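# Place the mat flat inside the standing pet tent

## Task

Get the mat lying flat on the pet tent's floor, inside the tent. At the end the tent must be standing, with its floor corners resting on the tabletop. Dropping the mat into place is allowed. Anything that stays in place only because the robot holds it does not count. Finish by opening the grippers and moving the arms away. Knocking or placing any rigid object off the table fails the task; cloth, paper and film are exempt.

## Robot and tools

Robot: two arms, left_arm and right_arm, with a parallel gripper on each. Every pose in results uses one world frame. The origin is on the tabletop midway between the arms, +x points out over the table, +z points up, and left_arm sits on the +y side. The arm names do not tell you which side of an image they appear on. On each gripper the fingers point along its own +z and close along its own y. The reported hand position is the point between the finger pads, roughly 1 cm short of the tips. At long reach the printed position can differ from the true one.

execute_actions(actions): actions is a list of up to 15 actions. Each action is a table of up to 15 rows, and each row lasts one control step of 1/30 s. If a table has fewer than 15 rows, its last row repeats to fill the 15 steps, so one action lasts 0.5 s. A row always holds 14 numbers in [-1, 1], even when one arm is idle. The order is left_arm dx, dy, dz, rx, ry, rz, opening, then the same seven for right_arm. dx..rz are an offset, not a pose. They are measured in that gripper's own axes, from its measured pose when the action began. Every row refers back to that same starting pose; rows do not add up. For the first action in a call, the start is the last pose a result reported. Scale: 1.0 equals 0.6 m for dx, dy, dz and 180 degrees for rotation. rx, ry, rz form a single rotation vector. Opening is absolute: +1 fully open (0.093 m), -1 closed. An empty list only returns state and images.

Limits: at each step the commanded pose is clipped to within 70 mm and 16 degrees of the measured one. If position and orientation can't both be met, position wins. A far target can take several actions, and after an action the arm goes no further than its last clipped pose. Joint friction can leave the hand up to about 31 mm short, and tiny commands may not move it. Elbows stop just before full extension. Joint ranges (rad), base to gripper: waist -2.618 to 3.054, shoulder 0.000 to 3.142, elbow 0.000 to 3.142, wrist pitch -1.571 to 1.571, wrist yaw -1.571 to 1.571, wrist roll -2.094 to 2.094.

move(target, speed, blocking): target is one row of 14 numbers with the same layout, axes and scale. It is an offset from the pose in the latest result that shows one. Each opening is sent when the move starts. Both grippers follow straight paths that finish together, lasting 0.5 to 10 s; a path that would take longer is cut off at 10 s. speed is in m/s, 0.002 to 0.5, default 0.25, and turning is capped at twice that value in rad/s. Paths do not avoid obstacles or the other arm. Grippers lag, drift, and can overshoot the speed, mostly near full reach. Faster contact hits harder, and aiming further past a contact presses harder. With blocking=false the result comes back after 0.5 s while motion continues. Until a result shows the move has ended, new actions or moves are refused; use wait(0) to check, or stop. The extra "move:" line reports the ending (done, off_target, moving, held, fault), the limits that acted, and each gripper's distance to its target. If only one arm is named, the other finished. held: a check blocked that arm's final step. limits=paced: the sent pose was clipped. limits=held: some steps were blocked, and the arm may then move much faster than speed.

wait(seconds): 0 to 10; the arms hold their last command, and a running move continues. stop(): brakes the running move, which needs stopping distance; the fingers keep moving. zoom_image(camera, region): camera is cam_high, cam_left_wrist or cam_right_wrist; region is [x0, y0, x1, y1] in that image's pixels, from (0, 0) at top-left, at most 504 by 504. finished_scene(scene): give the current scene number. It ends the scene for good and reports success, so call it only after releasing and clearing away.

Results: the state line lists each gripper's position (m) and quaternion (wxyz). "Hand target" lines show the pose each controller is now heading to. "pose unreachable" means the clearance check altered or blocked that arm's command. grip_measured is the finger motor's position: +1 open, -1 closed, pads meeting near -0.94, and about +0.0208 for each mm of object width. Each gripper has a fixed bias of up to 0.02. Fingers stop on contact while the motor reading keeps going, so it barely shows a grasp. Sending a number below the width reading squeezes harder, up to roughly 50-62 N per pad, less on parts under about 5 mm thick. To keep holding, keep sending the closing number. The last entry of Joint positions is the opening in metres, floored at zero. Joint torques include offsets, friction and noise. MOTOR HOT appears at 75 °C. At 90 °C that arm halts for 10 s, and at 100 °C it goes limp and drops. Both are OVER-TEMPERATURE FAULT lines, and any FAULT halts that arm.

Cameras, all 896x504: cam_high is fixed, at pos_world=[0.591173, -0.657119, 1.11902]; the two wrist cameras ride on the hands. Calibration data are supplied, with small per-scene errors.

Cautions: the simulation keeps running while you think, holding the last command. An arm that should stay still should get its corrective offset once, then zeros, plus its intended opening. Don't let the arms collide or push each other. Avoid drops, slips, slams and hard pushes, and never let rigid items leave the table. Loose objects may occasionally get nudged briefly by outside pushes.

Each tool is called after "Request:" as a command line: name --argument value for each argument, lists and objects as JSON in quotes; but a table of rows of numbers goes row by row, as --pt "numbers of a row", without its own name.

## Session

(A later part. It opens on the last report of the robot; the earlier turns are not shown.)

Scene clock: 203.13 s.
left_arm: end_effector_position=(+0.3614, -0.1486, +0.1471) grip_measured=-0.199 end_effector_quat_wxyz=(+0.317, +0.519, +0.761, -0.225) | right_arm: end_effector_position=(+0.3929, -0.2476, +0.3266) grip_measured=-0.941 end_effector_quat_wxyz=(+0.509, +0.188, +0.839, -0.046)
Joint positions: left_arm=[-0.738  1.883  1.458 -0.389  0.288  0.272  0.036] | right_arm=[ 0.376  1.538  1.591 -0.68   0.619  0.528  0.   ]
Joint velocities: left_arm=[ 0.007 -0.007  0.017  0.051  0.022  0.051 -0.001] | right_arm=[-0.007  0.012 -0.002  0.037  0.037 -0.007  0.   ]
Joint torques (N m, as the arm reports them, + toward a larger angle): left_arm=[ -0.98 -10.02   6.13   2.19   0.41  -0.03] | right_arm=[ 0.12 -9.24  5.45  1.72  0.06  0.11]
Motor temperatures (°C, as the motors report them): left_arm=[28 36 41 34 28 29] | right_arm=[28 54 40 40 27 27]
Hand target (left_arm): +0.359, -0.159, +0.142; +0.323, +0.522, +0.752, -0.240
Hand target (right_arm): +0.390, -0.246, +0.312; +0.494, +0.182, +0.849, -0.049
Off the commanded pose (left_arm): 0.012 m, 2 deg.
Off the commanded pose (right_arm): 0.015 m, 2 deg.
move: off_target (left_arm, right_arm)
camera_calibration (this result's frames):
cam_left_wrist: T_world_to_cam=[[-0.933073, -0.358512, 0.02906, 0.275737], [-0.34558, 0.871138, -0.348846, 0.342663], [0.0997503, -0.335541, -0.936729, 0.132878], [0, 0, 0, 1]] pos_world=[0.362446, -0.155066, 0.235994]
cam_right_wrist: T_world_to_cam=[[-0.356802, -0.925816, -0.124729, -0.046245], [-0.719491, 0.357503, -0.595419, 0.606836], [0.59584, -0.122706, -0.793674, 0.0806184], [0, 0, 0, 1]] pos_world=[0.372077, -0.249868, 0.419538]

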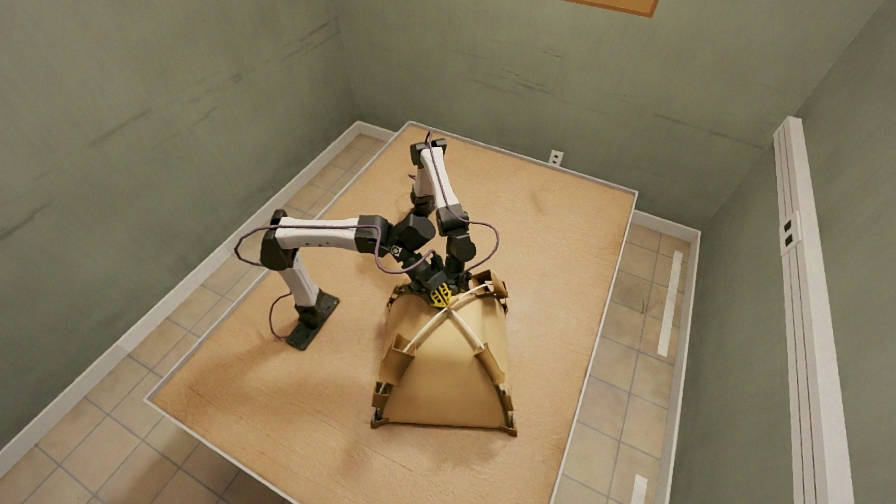

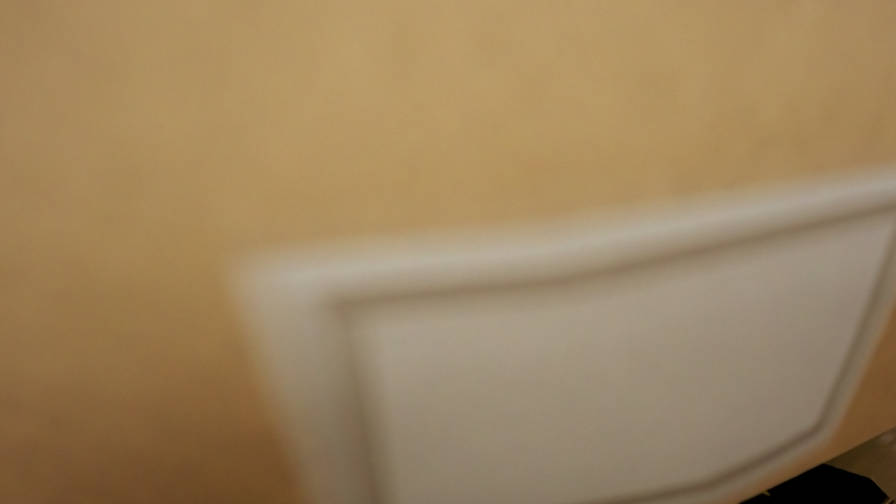

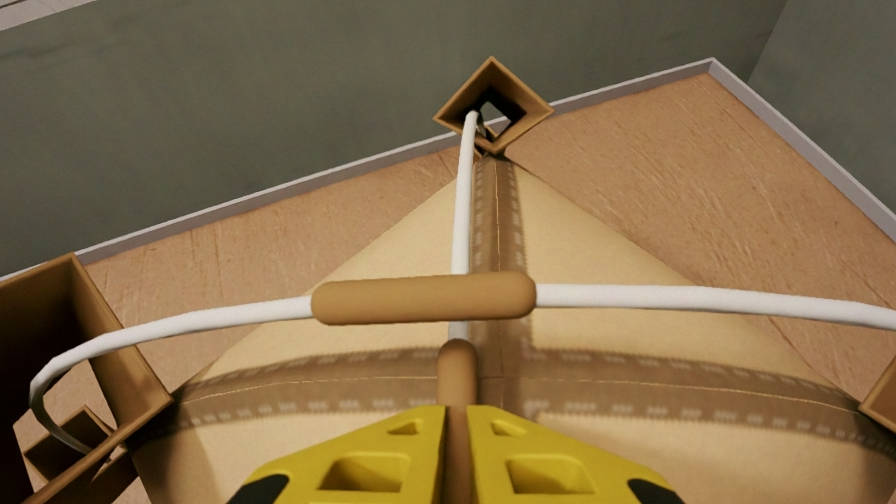

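Request:
execute_actions --actions '[[[0,0,0,0,0,0,1, 0.025,0,0.008,0,0.01,-0.005,-0.95]],[[0,0,0,0,0,0,1, 0.025,0,0.008,0,0.01,-0.005,-0.95]]]'

Request:
move --target '[0.05,0,-0.2,0,-0.05,0,1, 0.025,0,0.008,0,0.01,-0.005,-0.95]' --speed 0.1

Scene clock: 204.57 s.
left_arm: end_effector_position=(+0.3609, -0.1483, +0.1466) grip_measured=+0.988 end_effector_quat_wxyz=(+0.315, +0.519, +0.762, -0.226) | right_arm: end_effector_position=(+0.3933, -0.2468, +0.3270) grip_measured=-0.941 end_effector_quat_wxyz=(+0.510, +0.188, +0.838, -0.044)
Joint positions: left_arm=[-0.738  1.883  1.458 -0.392  0.288  0.271  0.093] | right_arm=[ 0.376  1.538  1.591 -0.677  0.615  0.528  0.   ]
Joint velocities: left_arm=[-0.012 -0.002 -0.002 -0.007 -0.081 -0.081 -0.001] | right_arm=[-0.002  0.012  0.002  0.051 -0.037 -0.007  0.   ]
Joint torques (N m, as the arm reports them, + toward a larger angle): left_arm=[ -0.25 -11.76   6.89   1.66   0.16   0.02] | right_arm=[ 0.15 -9.25  5.16  1.82  0.06  0.1 ]
Motor temperatures (°C, as the motors report them): left_arm=[28 36 41 34 28 29] | right_arm=[28 54 40 40 27 27]
Hand target (left_arm): +0.361, -0.148, +0.147; +0.315, +0.519, +0.762, -0.226
Hand target (right_arm): +0.391, -0.245, +0.312; +0.496, +0.183, +0.848, -0.046
Off the commanded pose (left_arm): 0.000 m, 0 deg.
Off the commanded pose (right_arm): 0.016 m, 2 deg.
camera_calibration (this result's frames):
cam_left_wrist: T_world_to_cam=[[-0.93297, -0.358579, 0.0314377, 0.275008], [-0.346729, 0.871799, -0.346043, 0.342091], [0.0966763, -0.333748, -0.937692, 0.134072], [0, 0, 0, 1]] pos_world=[0.362225, -0.154876, 0.235451]
cam_right_wrist: T_world_to_cam=[[-0.354236, -0.926188, -0.1292, -0.0450176], [-0.718836, 0.358054, -0.59588, 0.607169], [0.598157, -0.118209, -0.792612, 0.0805999], [0, 0, 0, 1]] pos_world=[0.372296, -0.249566, 0.419868]

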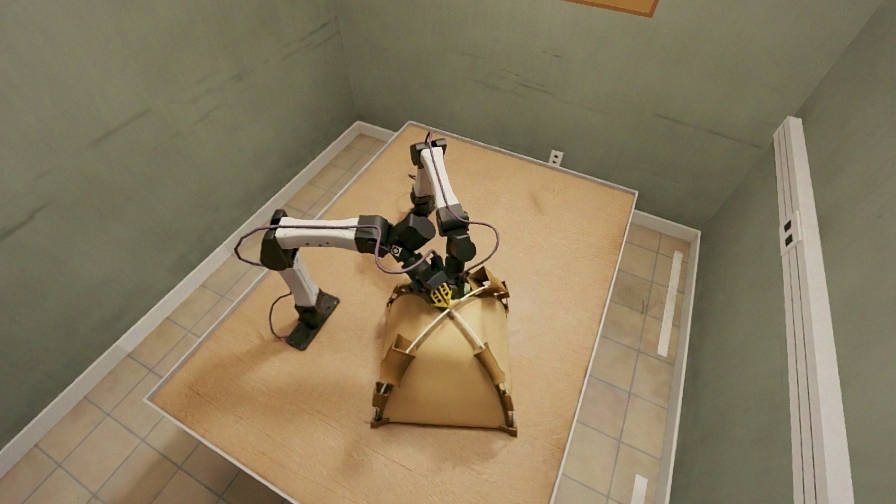

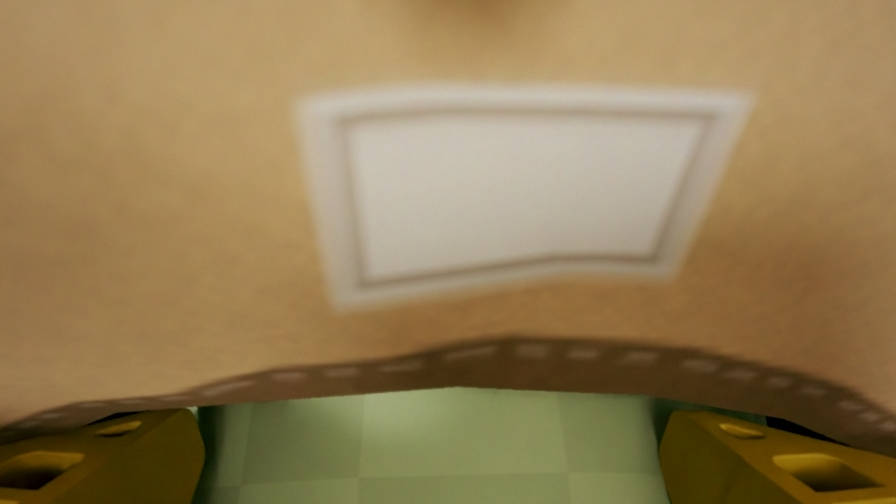

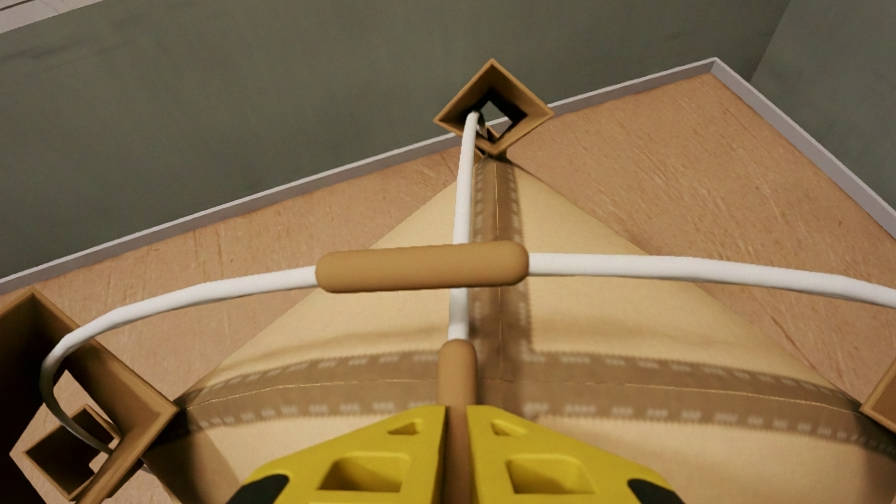

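Scene clock: 206.20 s.
left_arm: end_effector_position=(+0.3277, -0.0529, +0.2166) grip_measured=+0.988 end_effector_quat_wxyz=(+0.380, +0.498, +0.734, -0.261) | right_arm: end_effector_position=(+0.3934, -0.2466, +0.3270) grip_measured=-0.941 end_effector_quat_wxyz=(+0.510, +0.189, +0.838, -0.043)
Joint positions: left_arm=[-0.581  1.439  1.14  -0.388  0.438  0.33   0.093] | right_arm=[ 0.376  1.538  1.591 -0.676  0.614  0.529  0.   ]
Joint velocities: left_arm=[-0.012 -0.002 -0.012 -0.051  0.007 -0.007 -0.   ] | right_arm=[ 0.007 -0.002  0.012 -0.095 -0.007 -0.022 -0.   ]
Joint torques (N m, as the arm reports them, + toward a larger angle): left_arm=[ 0.22 -8.5   5.56  1.78  0.35  0.07] | right_arm=[ 0.13 -9.14  5.17  1.83  0.06  0.11]
Motor temperatures (°C, as the motors report them): left_arm=[28 36 41 35 28 29] | right_arm=[28 54 40 40 27 27]
Hand target (left_arm): +0.323, -0.049, +0.212; +0.375, +0.501, +0.734, -0.264
Hand target (right_arm): +0.391, -0.244, +0.312; +0.496, +0.183, +0.848, -0.045
Off the commanded pose (left_arm): 0.010 m, 1 deg.
Off the commanded pose (right_arm): 0.016 m, 2 deg.
move: off_target (right_arm)
camera_calibration (this result's frames):
cam_left_wrist: T_world_to_cam=[[-0.931244, -0.363952, 0.0180007, 0.278096], [-0.324924, 0.806993, -0.49314, 0.293001], [0.164953, -0.465082, -0.869764, 0.190746], [0, 0, 0, 1]] pos_world=[0.322714, -0.0465236, 0.305389]
cam_right_wrist: T_world_to_cam=[[-0.353675, -0.926206, -0.130601, -0.0445776], [-0.718868, 0.358483, -0.595583, 0.607165], [0.598451, -0.116758, -0.792606, 0.0808265], [0, 0, 0, 1]] pos_world=[0.372335, -0.249509, 0.419859]

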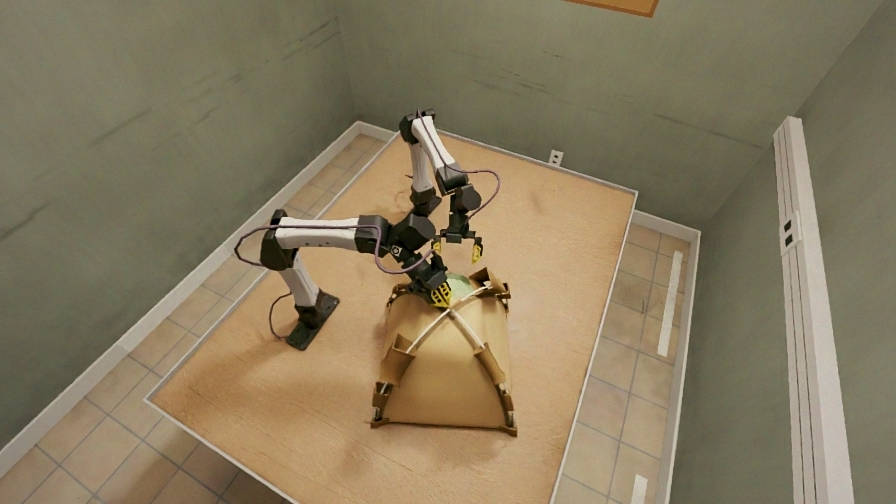

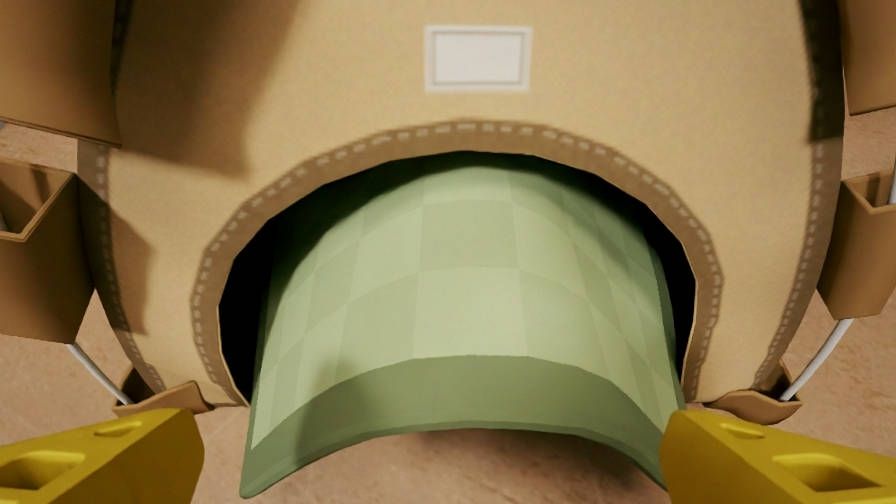

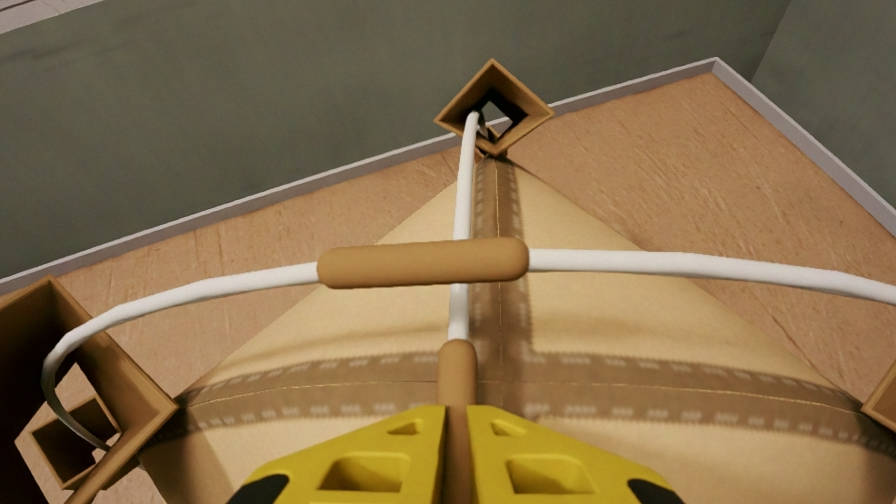

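Request:
move --target '[0.1345,-0.030,0.0205,0.0852,-0.0897,-0.4941,0.0, 0.025,0,0.008,0,0.01,-0.005,-0.95]' --speed 0.35

Scene clock: 211.80 s.
left_arm: end_effector_position=(+0.2993, -0.0248, +0.1494) grip_measured=+0.001 end_effector_quat_wxyz=(+0.118, -0.145, +0.780, -0.597) | right_arm: end_effector_position=(+0.3934, -0.2465, +0.3270) grip_measured=-0.941 end_effector_quat_wxyz=(+0.510, +0.189, +0.838, -0.042)
Joint positions: left_arm=[-0.507  1.36   0.454  0.59   0.59  -1.38   0.045] | right_arm=[ 0.376  1.538  1.591 -0.676  0.613  0.53   0.   ]
Joint velocities: left_arm=[ 0.012 -0.022 -0.027 -0.095 -0.066  0.022 -0.001] | right_arm=[ 0.007  0.002  0.007  0.037  0.095 -0.007  0.001]
Joint torques (N m, as the arm reports them, + toward a larger angle): left_arm=[-0.82 -5.57  4.74  2.18  0.02  0.03] | right_arm=[ 0.16 -9.17  5.19  1.85  0.05  0.1 ]
Motor temperatures (°C, as the motors report them): left_arm=[28 37 41 35 28 29] | right_arm=[28 53 40 40 27 27]
Hand target (left_arm): +0.296, -0.024, +0.145; +0.117, -0.149, +0.780, -0.596
Hand target (right_arm): +0.391, -0.244, +0.312; +0.496, +0.183, +0.848, -0.044
Off the commanded pose (left_arm): 0.006 m, 1 deg.
Off the commanded pose (right_arm): 0.016 m, 2 deg.
move: off_target (right_arm)
camera_calibration (this result's frames):
cam_left_wrist: T_world_to_cam=[[0.0904959, -0.230093, 0.968952, -0.181399], [-0.993111, 0.051877, 0.105071, 0.319868], [-0.0744425, -0.971785, -0.223813, 0.11263], [0, 0, 0, 1]] pos_world=[0.342464, 0.0511201, 0.167366]
cam_right_wrist: T_world_to_cam=[[-0.353388, -0.926139, -0.131845, -0.0441155], [-0.718737, 0.359013, -0.595422, 0.607196], [0.598778, -0.115653, -0.792521, 0.0809427], [0, 0, 0, 1]] pos_world=[0.372357, -0.249487, 0.41987]

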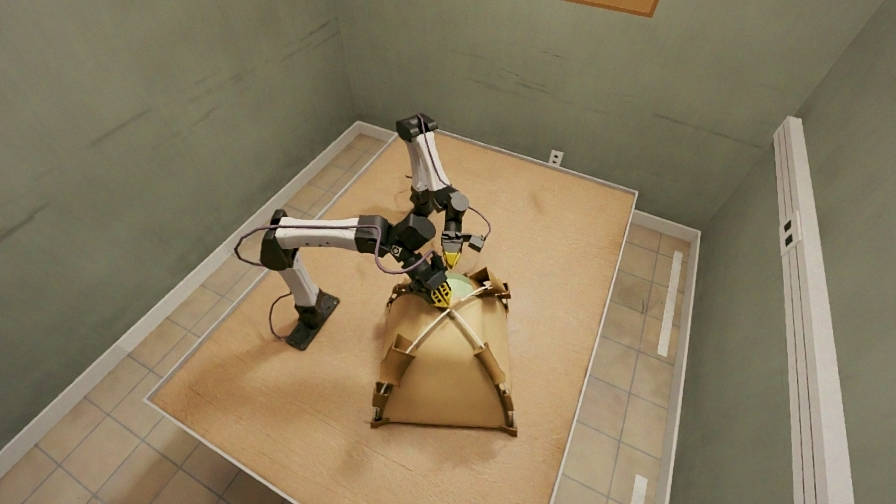

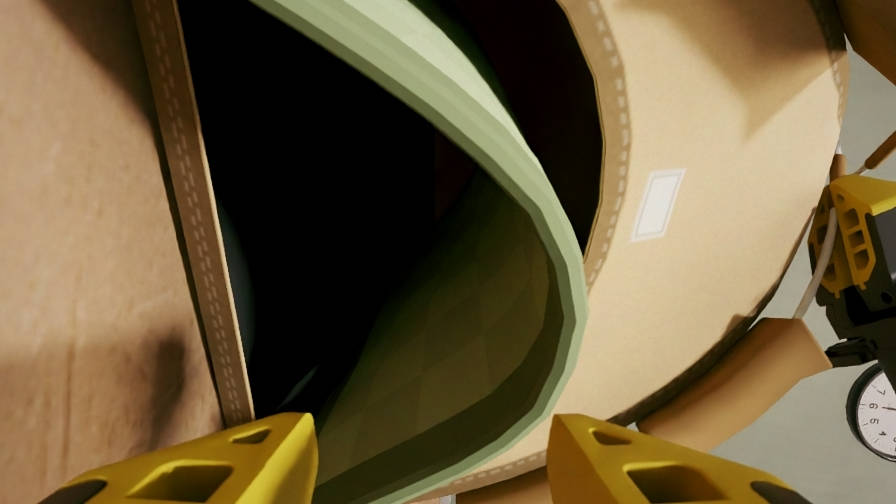

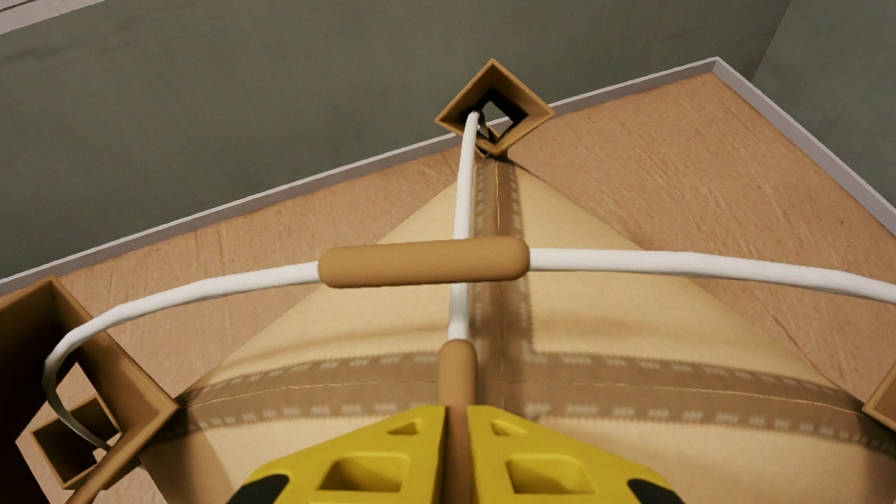

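Request:
move --target '[-0.005,-0.07,0.0,0,0,0,0.1, 0.025,0,0.008,0,0.01,-0.005,-0.95]' --speed 0.1

Scene clock: 214.07 s.
left_arm: end_effector_position=(+0.3042, -0.0316, +0.1770) grip_measured=+0.098 end_effector_quat_wxyz=(+0.108, -0.150, +0.786, -0.590) | right_arm: end_effector_position=(+0.3935, -0.2464, +0.3270) grip_measured=-0.941 end_effector_quat_wxyz=(+0.510, +0.189, +0.838, -0.042)
Joint positions: left_arm=[-0.517  1.307  0.575  0.388  0.585 -1.384  0.05 ] | right_arm=[ 0.376  1.538  1.591 -0.676  0.613  0.53   0.   ]
Joint velocities: left_arm=[-0.002  0.002 -0.007 -0.022 -0.051  0.022  0.   ] | right_arm=[ 0.012  0.002 -0.012 -0.007  0.007  0.066 -0.001]
Joint torques (N m, as the arm reports them, + toward a larger angle): left_arm=[-0.8  -6.67  8.09  1.97 -0.01  0.04] | right_arm=[ 0.1  -9.12  5.18  1.83  0.05  0.09]
Motor temperatures (°C, as the motors report them): left_arm=[28 37 41 36 28 29] | right_arm=[28 53 40 40 27 27]
Hand target (left_arm): +0.306, -0.034, +0.190; +0.117, -0.145, +0.780, -0.598
Hand target (right_arm): +0.391, -0.244, +0.312; +0.496, +0.183, +0.848, -0.044
Off the commanded pose (left_arm): 0.013 m, 2 deg.
Off the commanded pose (right_arm): 0.016 m, 2 deg.
move: off_target (left_arm, right_arm)
camera_calibration (this result's frames):
cam_left_wrist: T_world_to_cam=[[0.113738, -0.245269, 0.96276, -0.216623], [-0.98992, 0.0543415, 0.13079, 0.316688], [-0.0843966, -0.967931, -0.236616, 0.118009], [0, 0, 0, 1]] pos_world=[0.348093, 0.0438839, 0.195059]
cam_right_wrist: T_world_to_cam=[[-0.352993, -0.926198, -0.132492, -0.0439636], [-0.718939, 0.359132, -0.595105, 0.607142], [0.598767, -0.114814, -0.792651, 0.0811677], [0, 0, 0, 1]] pos_world=[0.372379, -0.249444, 0.419826]

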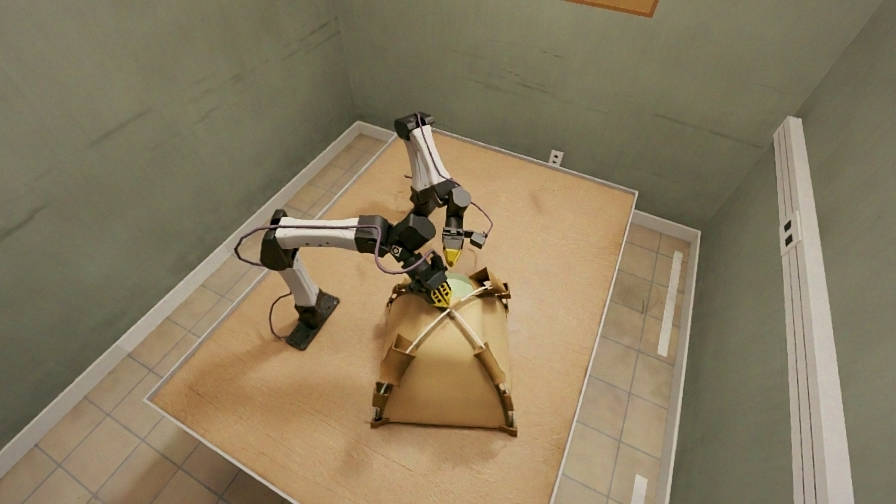

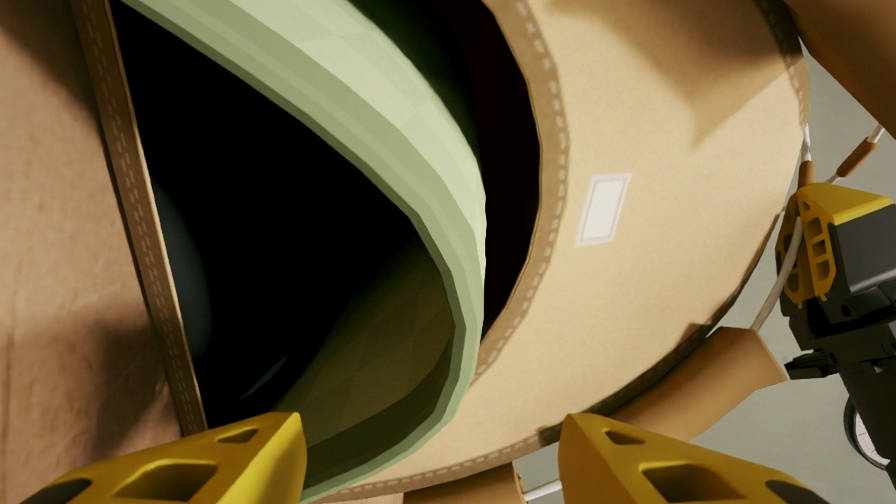

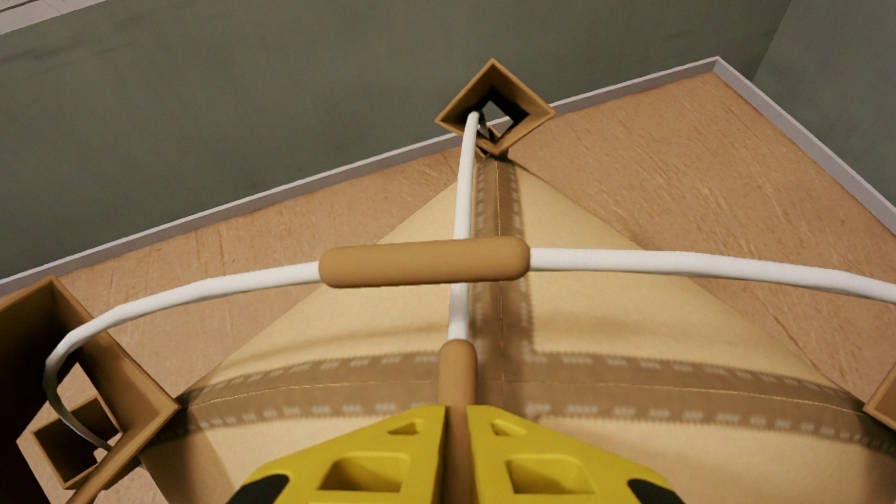

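Request:
move --target '[0,-0.022,0.1,0,0,0,0.1, 0.025,0,0.008,0,0.01,-0.005,-0.95]' --speed 0.08

Scene clock: 215.90 s.
left_arm: end_effector_position=(+0.3213, -0.0826, +0.1633) grip_measured=+0.098 end_effector_quat_wxyz=(+0.099, -0.153, +0.792, -0.583) | right_arm: end_effector_position=(+0.3935, -0.2463, +0.3270) grip_measured=-0.941 end_effector_quat_wxyz=(+0.510, +0.189, +0.838, -0.042)
Joint positions: left_arm=[-0.628  1.527  0.709  0.47   0.487 -1.426  0.05 ] | right_arm=[ 0.376  1.538  1.591 -0.676  0.612  0.531  0.   ]
Joint velocities: left_arm=[-0.002 -0.012 -0.002  0.022 -0.007 -0.022 -0.001] | right_arm=[ 0.012 -0.002  0.007  0.007 -0.022  0.037 -0.001]
Joint torques (N m, as the arm reports them, + toward a larger angle): left_arm=[-0.74 -6.3   8.18  2.16  0.02  0.01] | right_arm=[ 0.12 -9.22  5.17  1.85  0.05  0.1 ]
Motor temperatures (°C, as the motors report them): left_arm=[28 37 41 36 28 29] | right_arm=[28 53 40 40 27 27]
Hand target (left_arm): +0.326, -0.088, +0.171; +0.107, -0.151, +0.786, -0.590
Hand target (right_arm): +0.391, -0.244, +0.312; +0.496, +0.183, +0.848, -0.043
Off the commanded pose (left_arm): 0.012 m, 2 deg.
Off the commanded pose (right_arm): 0.016 m, 2 deg.
move: off_target (left_arm, right_arm)
camera_calibration (this result's frames):
cam_left_wrist: T_world_to_cam=[[0.132647, -0.260839, 0.956226, -0.224223], [-0.986508, 0.0586513, 0.152846, 0.33388], [-0.0959522, -0.963599, -0.24954, 0.0729626], [0, 0, 0, 1]] pos_world=[0.366119, -0.00776208, 0.181583]
cam_right_wrist: T_world_to_cam=[[-0.352981, -0.926046, -0.133577, -0.0434795], [-0.718645, 0.359763, -0.59508, 0.607207], [0.599127, -0.114057, -0.792488, 0.0811735], [0, 0, 0, 1]] pos_world=[0.372386, -0.249456, 0.419858]

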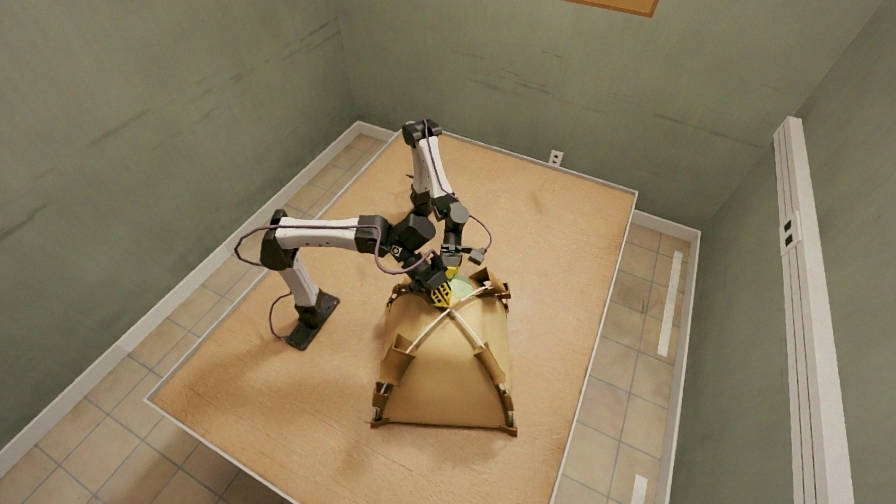

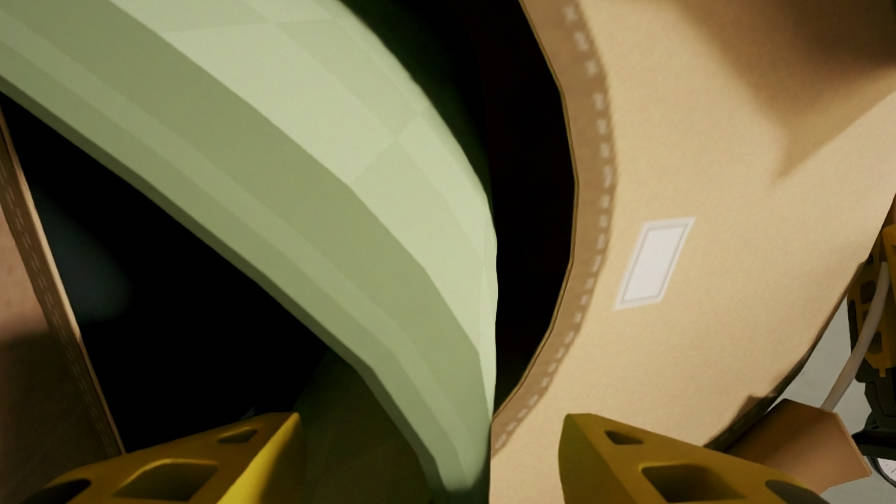

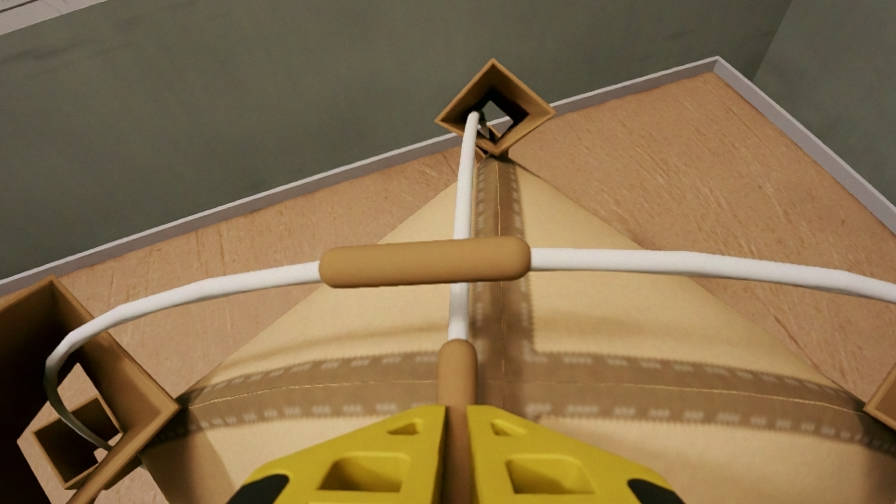

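Request:
execute_actions --actions '[[[0,-0.012,0,0,0,0,-0.92, 0.025,0,0.008,0,0.01,-0.005,-0.95]],[[0,-0.012,0,0,0,0,-0.92, 0.025,0,0.008,0,0.01,-0.005,-0.95]]]'

Request:
move --target '[-0.008,-0.03,0.1,0,0,0,-0.92, 0.025,0,0.008,0,0.01,-0.005,-0.95]' --speed 0.06

Scene clock: 217.77 s.
left_arm: end_effector_position=(+0.3219, -0.0828, +0.1634) grip_measured=-0.907 end_effector_quat_wxyz=(+0.098, -0.155, +0.793, -0.581) | right_arm: end_effector_position=(+0.3935, -0.2461, +0.3269) grip_measured=-0.941 end_effector_quat_wxyz=(+0.510, +0.189, +0.838, -0.041)
Joint positions: left_arm=[-0.628  1.527  0.715  0.46   0.485 -1.426  0.002] | right_arm=[ 0.376  1.538  1.591 -0.676  0.611  0.532  0.   ]
Joint velocities: left_arm=[-0.007  0.007 -0.002 -0.022  0.095 -0.051  0.001] | right_arm=[-0.012 -0.002 -0.002 -0.022  0.022 -0.007  0.001]
Joint torques (N m, as the arm reports them, + toward a larger angle): left_arm=[-0.48 -8.25  8.    1.77  0.07  0.06] | right_arm=[ 0.11 -9.19  5.19  1.84  0.05  0.11]
Motor temperatures (°C, as the motors report them): left_arm=[28 37 42 36 28 29] | right_arm=[28 53 40 40 27 27]
Hand target (left_arm): +0.323, -0.085, +0.171; +0.098, -0.154, +0.793, -0.582
Hand target (right_arm): +0.391, -0.244, +0.312; +0.496, +0.183, +0.848, -0.043
Off the commanded pose (left_arm): 0.008 m, 0 deg.
Off the commanded pose (right_arm): 0.016 m, 2 deg.
camera_calibration (this result's frames):
cam_left_wrist: T_world_to_cam=[[0.136402, -0.263709, 0.954909, -0.225687], [-0.986055, 0.0566255, 0.156489, 0.333478], [-0.0953398, -0.962939, -0.252308, 0.0732159], [0, 0, 0, 1]] pos_world=[0.366592, -0.0078966, 0.181798]
cam_right_wrist: T_world_to_cam=[[-0.352465, -0.926078, -0.134713, -0.0431532], [-0.718888, 0.3601, -0.594582, 0.607134], [0.59914, -0.112726, -0.792669, 0.0815132], [0, 0, 0, 1]] pos_world=[0.372413, -0.249404, 0.419791]

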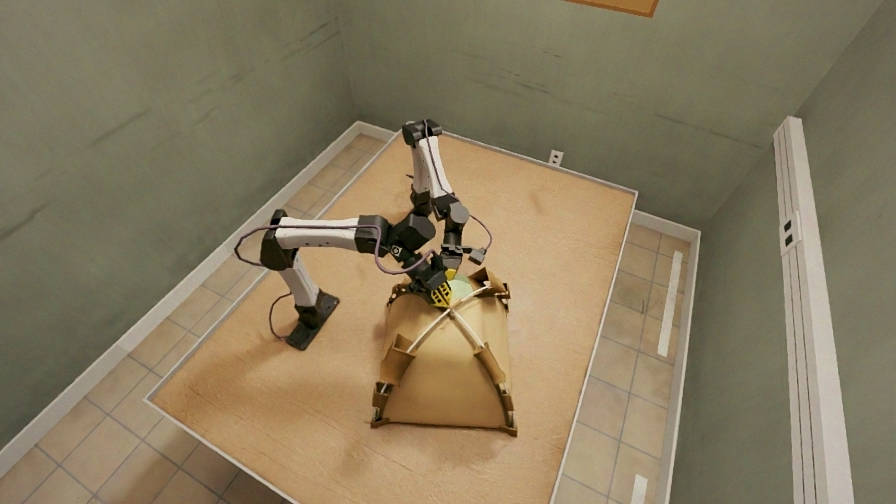

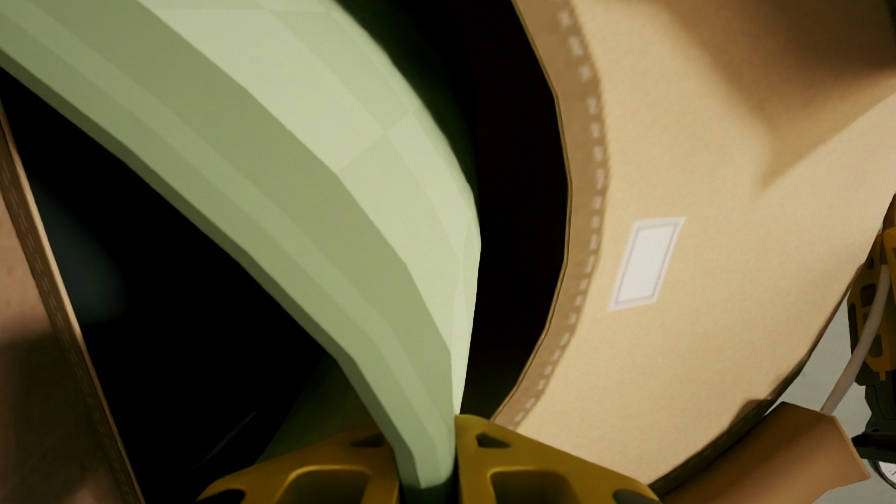

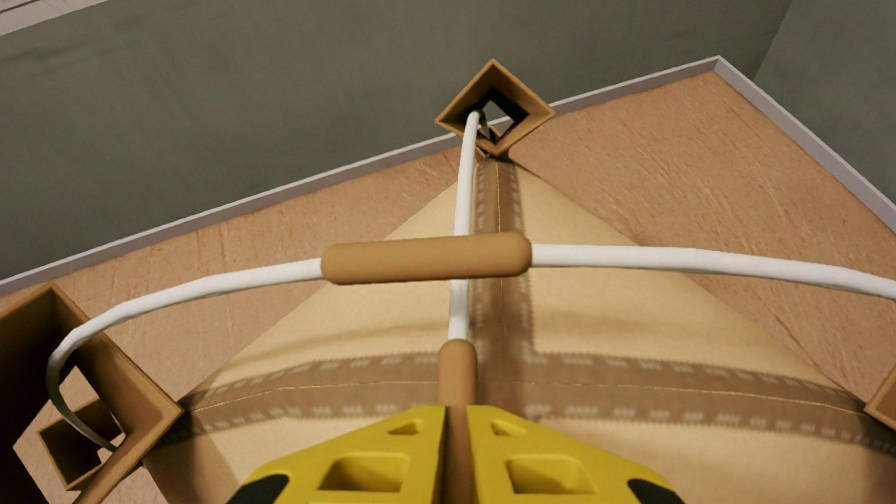

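Scene clock: 219.13 s.
left_arm: end_effector_position=(+0.3446, -0.1353, +0.1612) grip_measured=-0.907 end_effector_quat_wxyz=(+0.094, -0.148, +0.793, -0.584) | right_arm: end_effector_position=(+0.3937, -0.2461, +0.3272) grip_measured=-0.941 end_effector_quat_wxyz=(+0.510, +0.189, +0.838, -0.040)
Joint positions: left_arm=[-0.696  1.73   0.912  0.48   0.436 -1.449  0.002] | right_arm=[ 0.376  1.538  1.591 -0.674  0.611  0.532  0.   ]
Joint velocities: left_arm=[-0.012  0.007 -0.012 -0.007  0.037 -0.022 -0.   ] | right_arm=[ 0.007 -0.002  0.007 -0.037  0.081 -0.022 -0.   ]
Joint torques (N m, as the arm reports them, + toward a larger angle): left_arm=[-0.66 -8.21  7.97  1.97 -0.13  0.01] | right_arm=[ 0.15 -9.21  5.18  1.82  0.04  0.09]
Motor temperatures (°C, as the motors report them): left_arm=[28 37 42 36 28 29] | right_arm=[28 53 40 40 27 27]
Hand target (left_arm): +0.349, -0.139, +0.160; +0.097, -0.155, +0.793, -0.581
Hand target (right_arm): +0.391, -0.244, +0.312; +0.496, +0.183, +0.848, -0.042
Off the commanded pose (left_arm): 0.006 m, 1 deg.
Off the commanded pose (right_arm): 0.016 m, 2 deg.
move: off_target (right_arm)
camera_calibration (this result's frames):
cam_left_wrist: T_world_to_cam=[[0.130622, -0.260513, 0.956593, -0.238348], [-0.985387, 0.0722741, 0.154237, 0.361495], [-0.109318, -0.962761, -0.247266, 0.0283048], [0, 0, 0, 1]] pos_world=[0.39044, -0.0609686, 0.179245]
cam_right_wrist: T_world_to_cam=[[-0.35243, -0.925888, -0.136101, -0.0425006], [-0.71793, 0.360783, -0.595325, 0.607421], [0.600307, -0.1121, -0.791874, 0.0810608], [0, 0, 0, 1]] pos_world=[0.372446, -0.249411, 0.420019]

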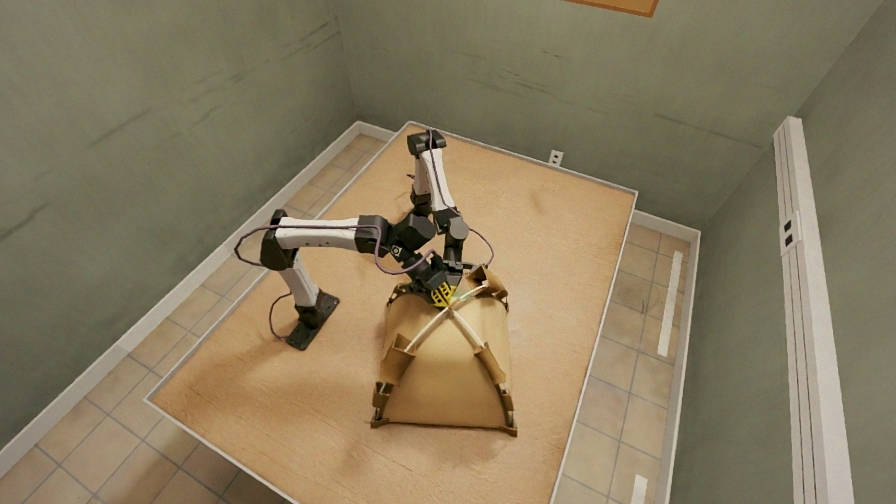

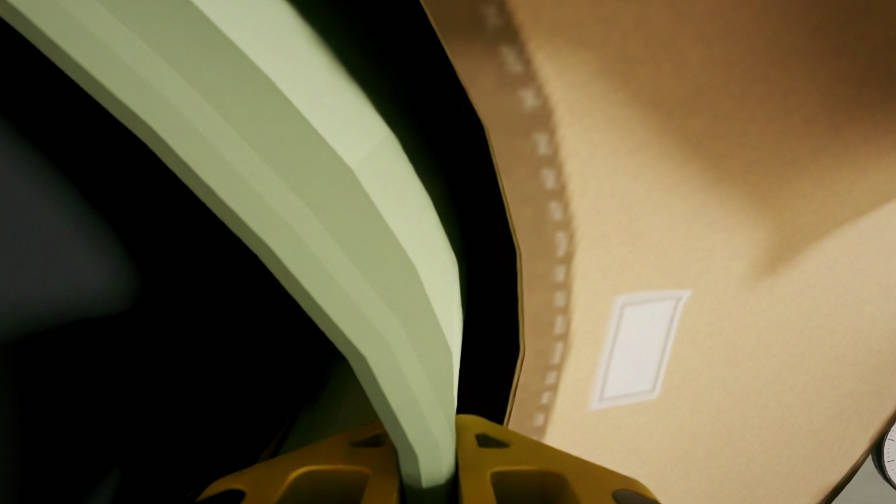

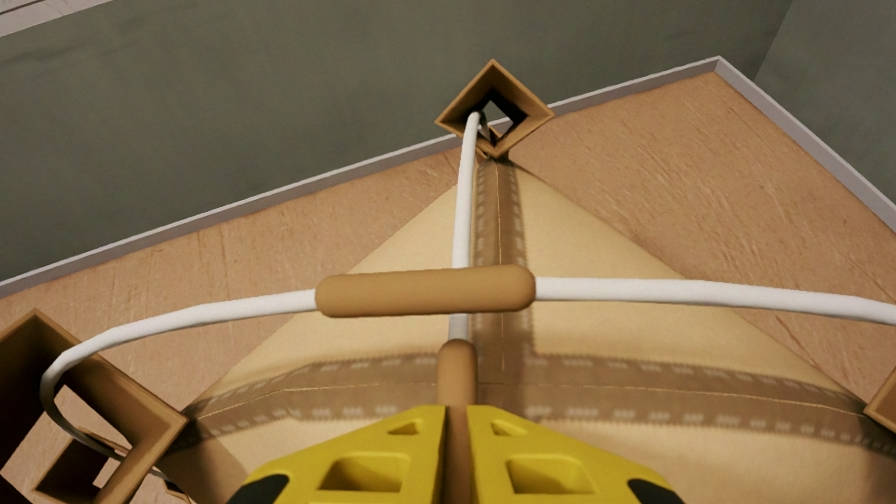

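Request:
move --target '[-0.003,0.012,0.08,0.03,0,0,-0.92, 0.025,0,0.008,0,0.01,-0.005,-0.95]' --speed 0.05

Scene clock: 221.67 s.
left_arm: end_effector_position=(+0.3593, -0.1693, +0.1384) grip_measured=-0.907 end_effector_quat_wxyz=(+0.101, -0.143, +0.765, -0.619) | right_arm: end_effector_position=(+0.3945, -0.2455, +0.3266) grip_measured=-0.941 end_effector_quat_wxyz=(+0.512, +0.190, +0.837, -0.039)
Joint positions: left_arm=[-0.73   1.936  0.963  0.739  0.412 -1.499  0.002] | right_arm=[ 0.376  1.538  1.586 -0.664  0.61   0.533  0.   ]
Joint velocities: left_arm=[-0.012 -0.022 -0.012  0.022  0.037 -0.051 -0.001] | right_arm=[-0.012 -0.007 -0.007 -0.051  0.022 -0.022 -0.   ]
Joint torques (N m, as the arm reports them, + toward a larger angle): left_arm=[-0.84 -9.86  7.46  2.09 -0.02  0.04] | right_arm=[ 0.12 -9.17  5.57  1.76  0.07  0.1 ]
Motor temperatures (°C, as the motors report them): left_arm=[28 37 42 36 28 29] | right_arm=[28 53 40 40 27 27]
Hand target (left_arm): +0.361, -0.175, +0.139; +0.101, -0.143, +0.764, -0.621
Hand target (right_arm): +0.391, -0.243, +0.312; +0.496, +0.183, +0.847, -0.042
Off the commanded pose (left_arm): 0.007 m, 0 deg.
Off the commanded pose (right_arm): 0.015 m, 2 deg.
move: off_target (right_arm)
camera_calibration (this result's frames):
cam_left_wrist: T_world_to_cam=[[0.0992404, -0.178128, 0.97899, -0.205175], [-0.98993, 0.0821361, 0.115294, 0.39065], [-0.100948, -0.980573, -0.168183, -0.0254118], [0, 0, 0, 1]] pos_world=[0.404512, -0.093552, 0.151551]
cam_right_wrist: T_world_to_cam=[[-0.351226, -0.925794, -0.139804, -0.0410304], [-0.716005, 0.361794, -0.597028, 0.607505], [0.603305, -0.109592, -0.789945, 0.0789169], [0, 0, 0, 1]] pos_world=[0.372955, -0.249128, 0.419301]

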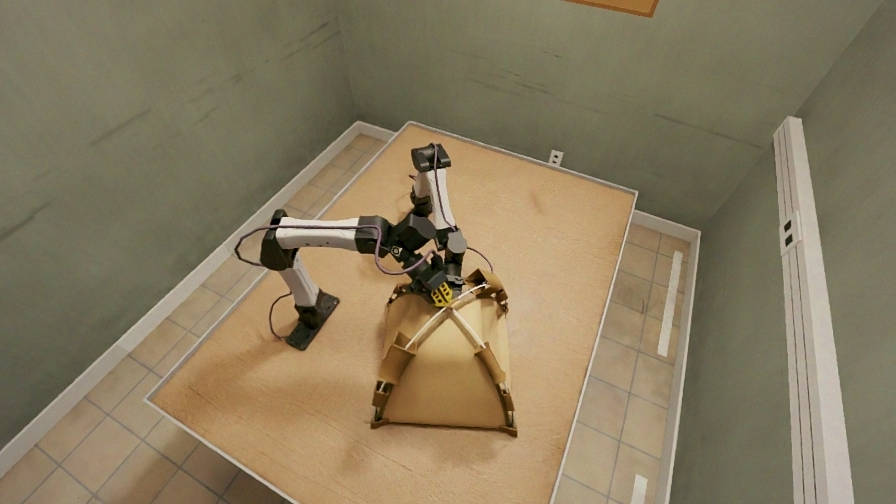

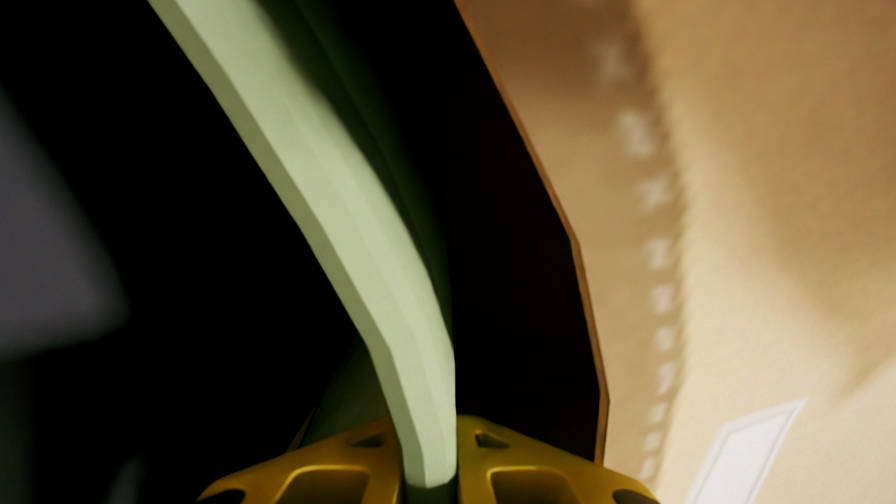

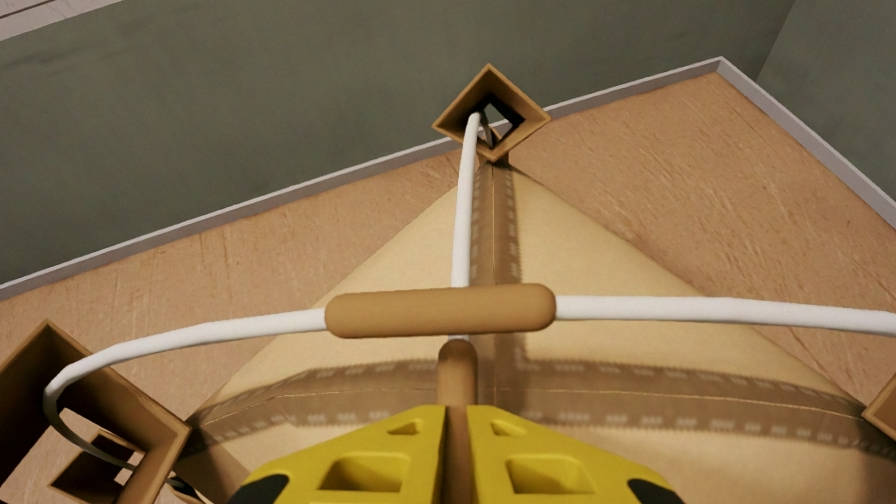

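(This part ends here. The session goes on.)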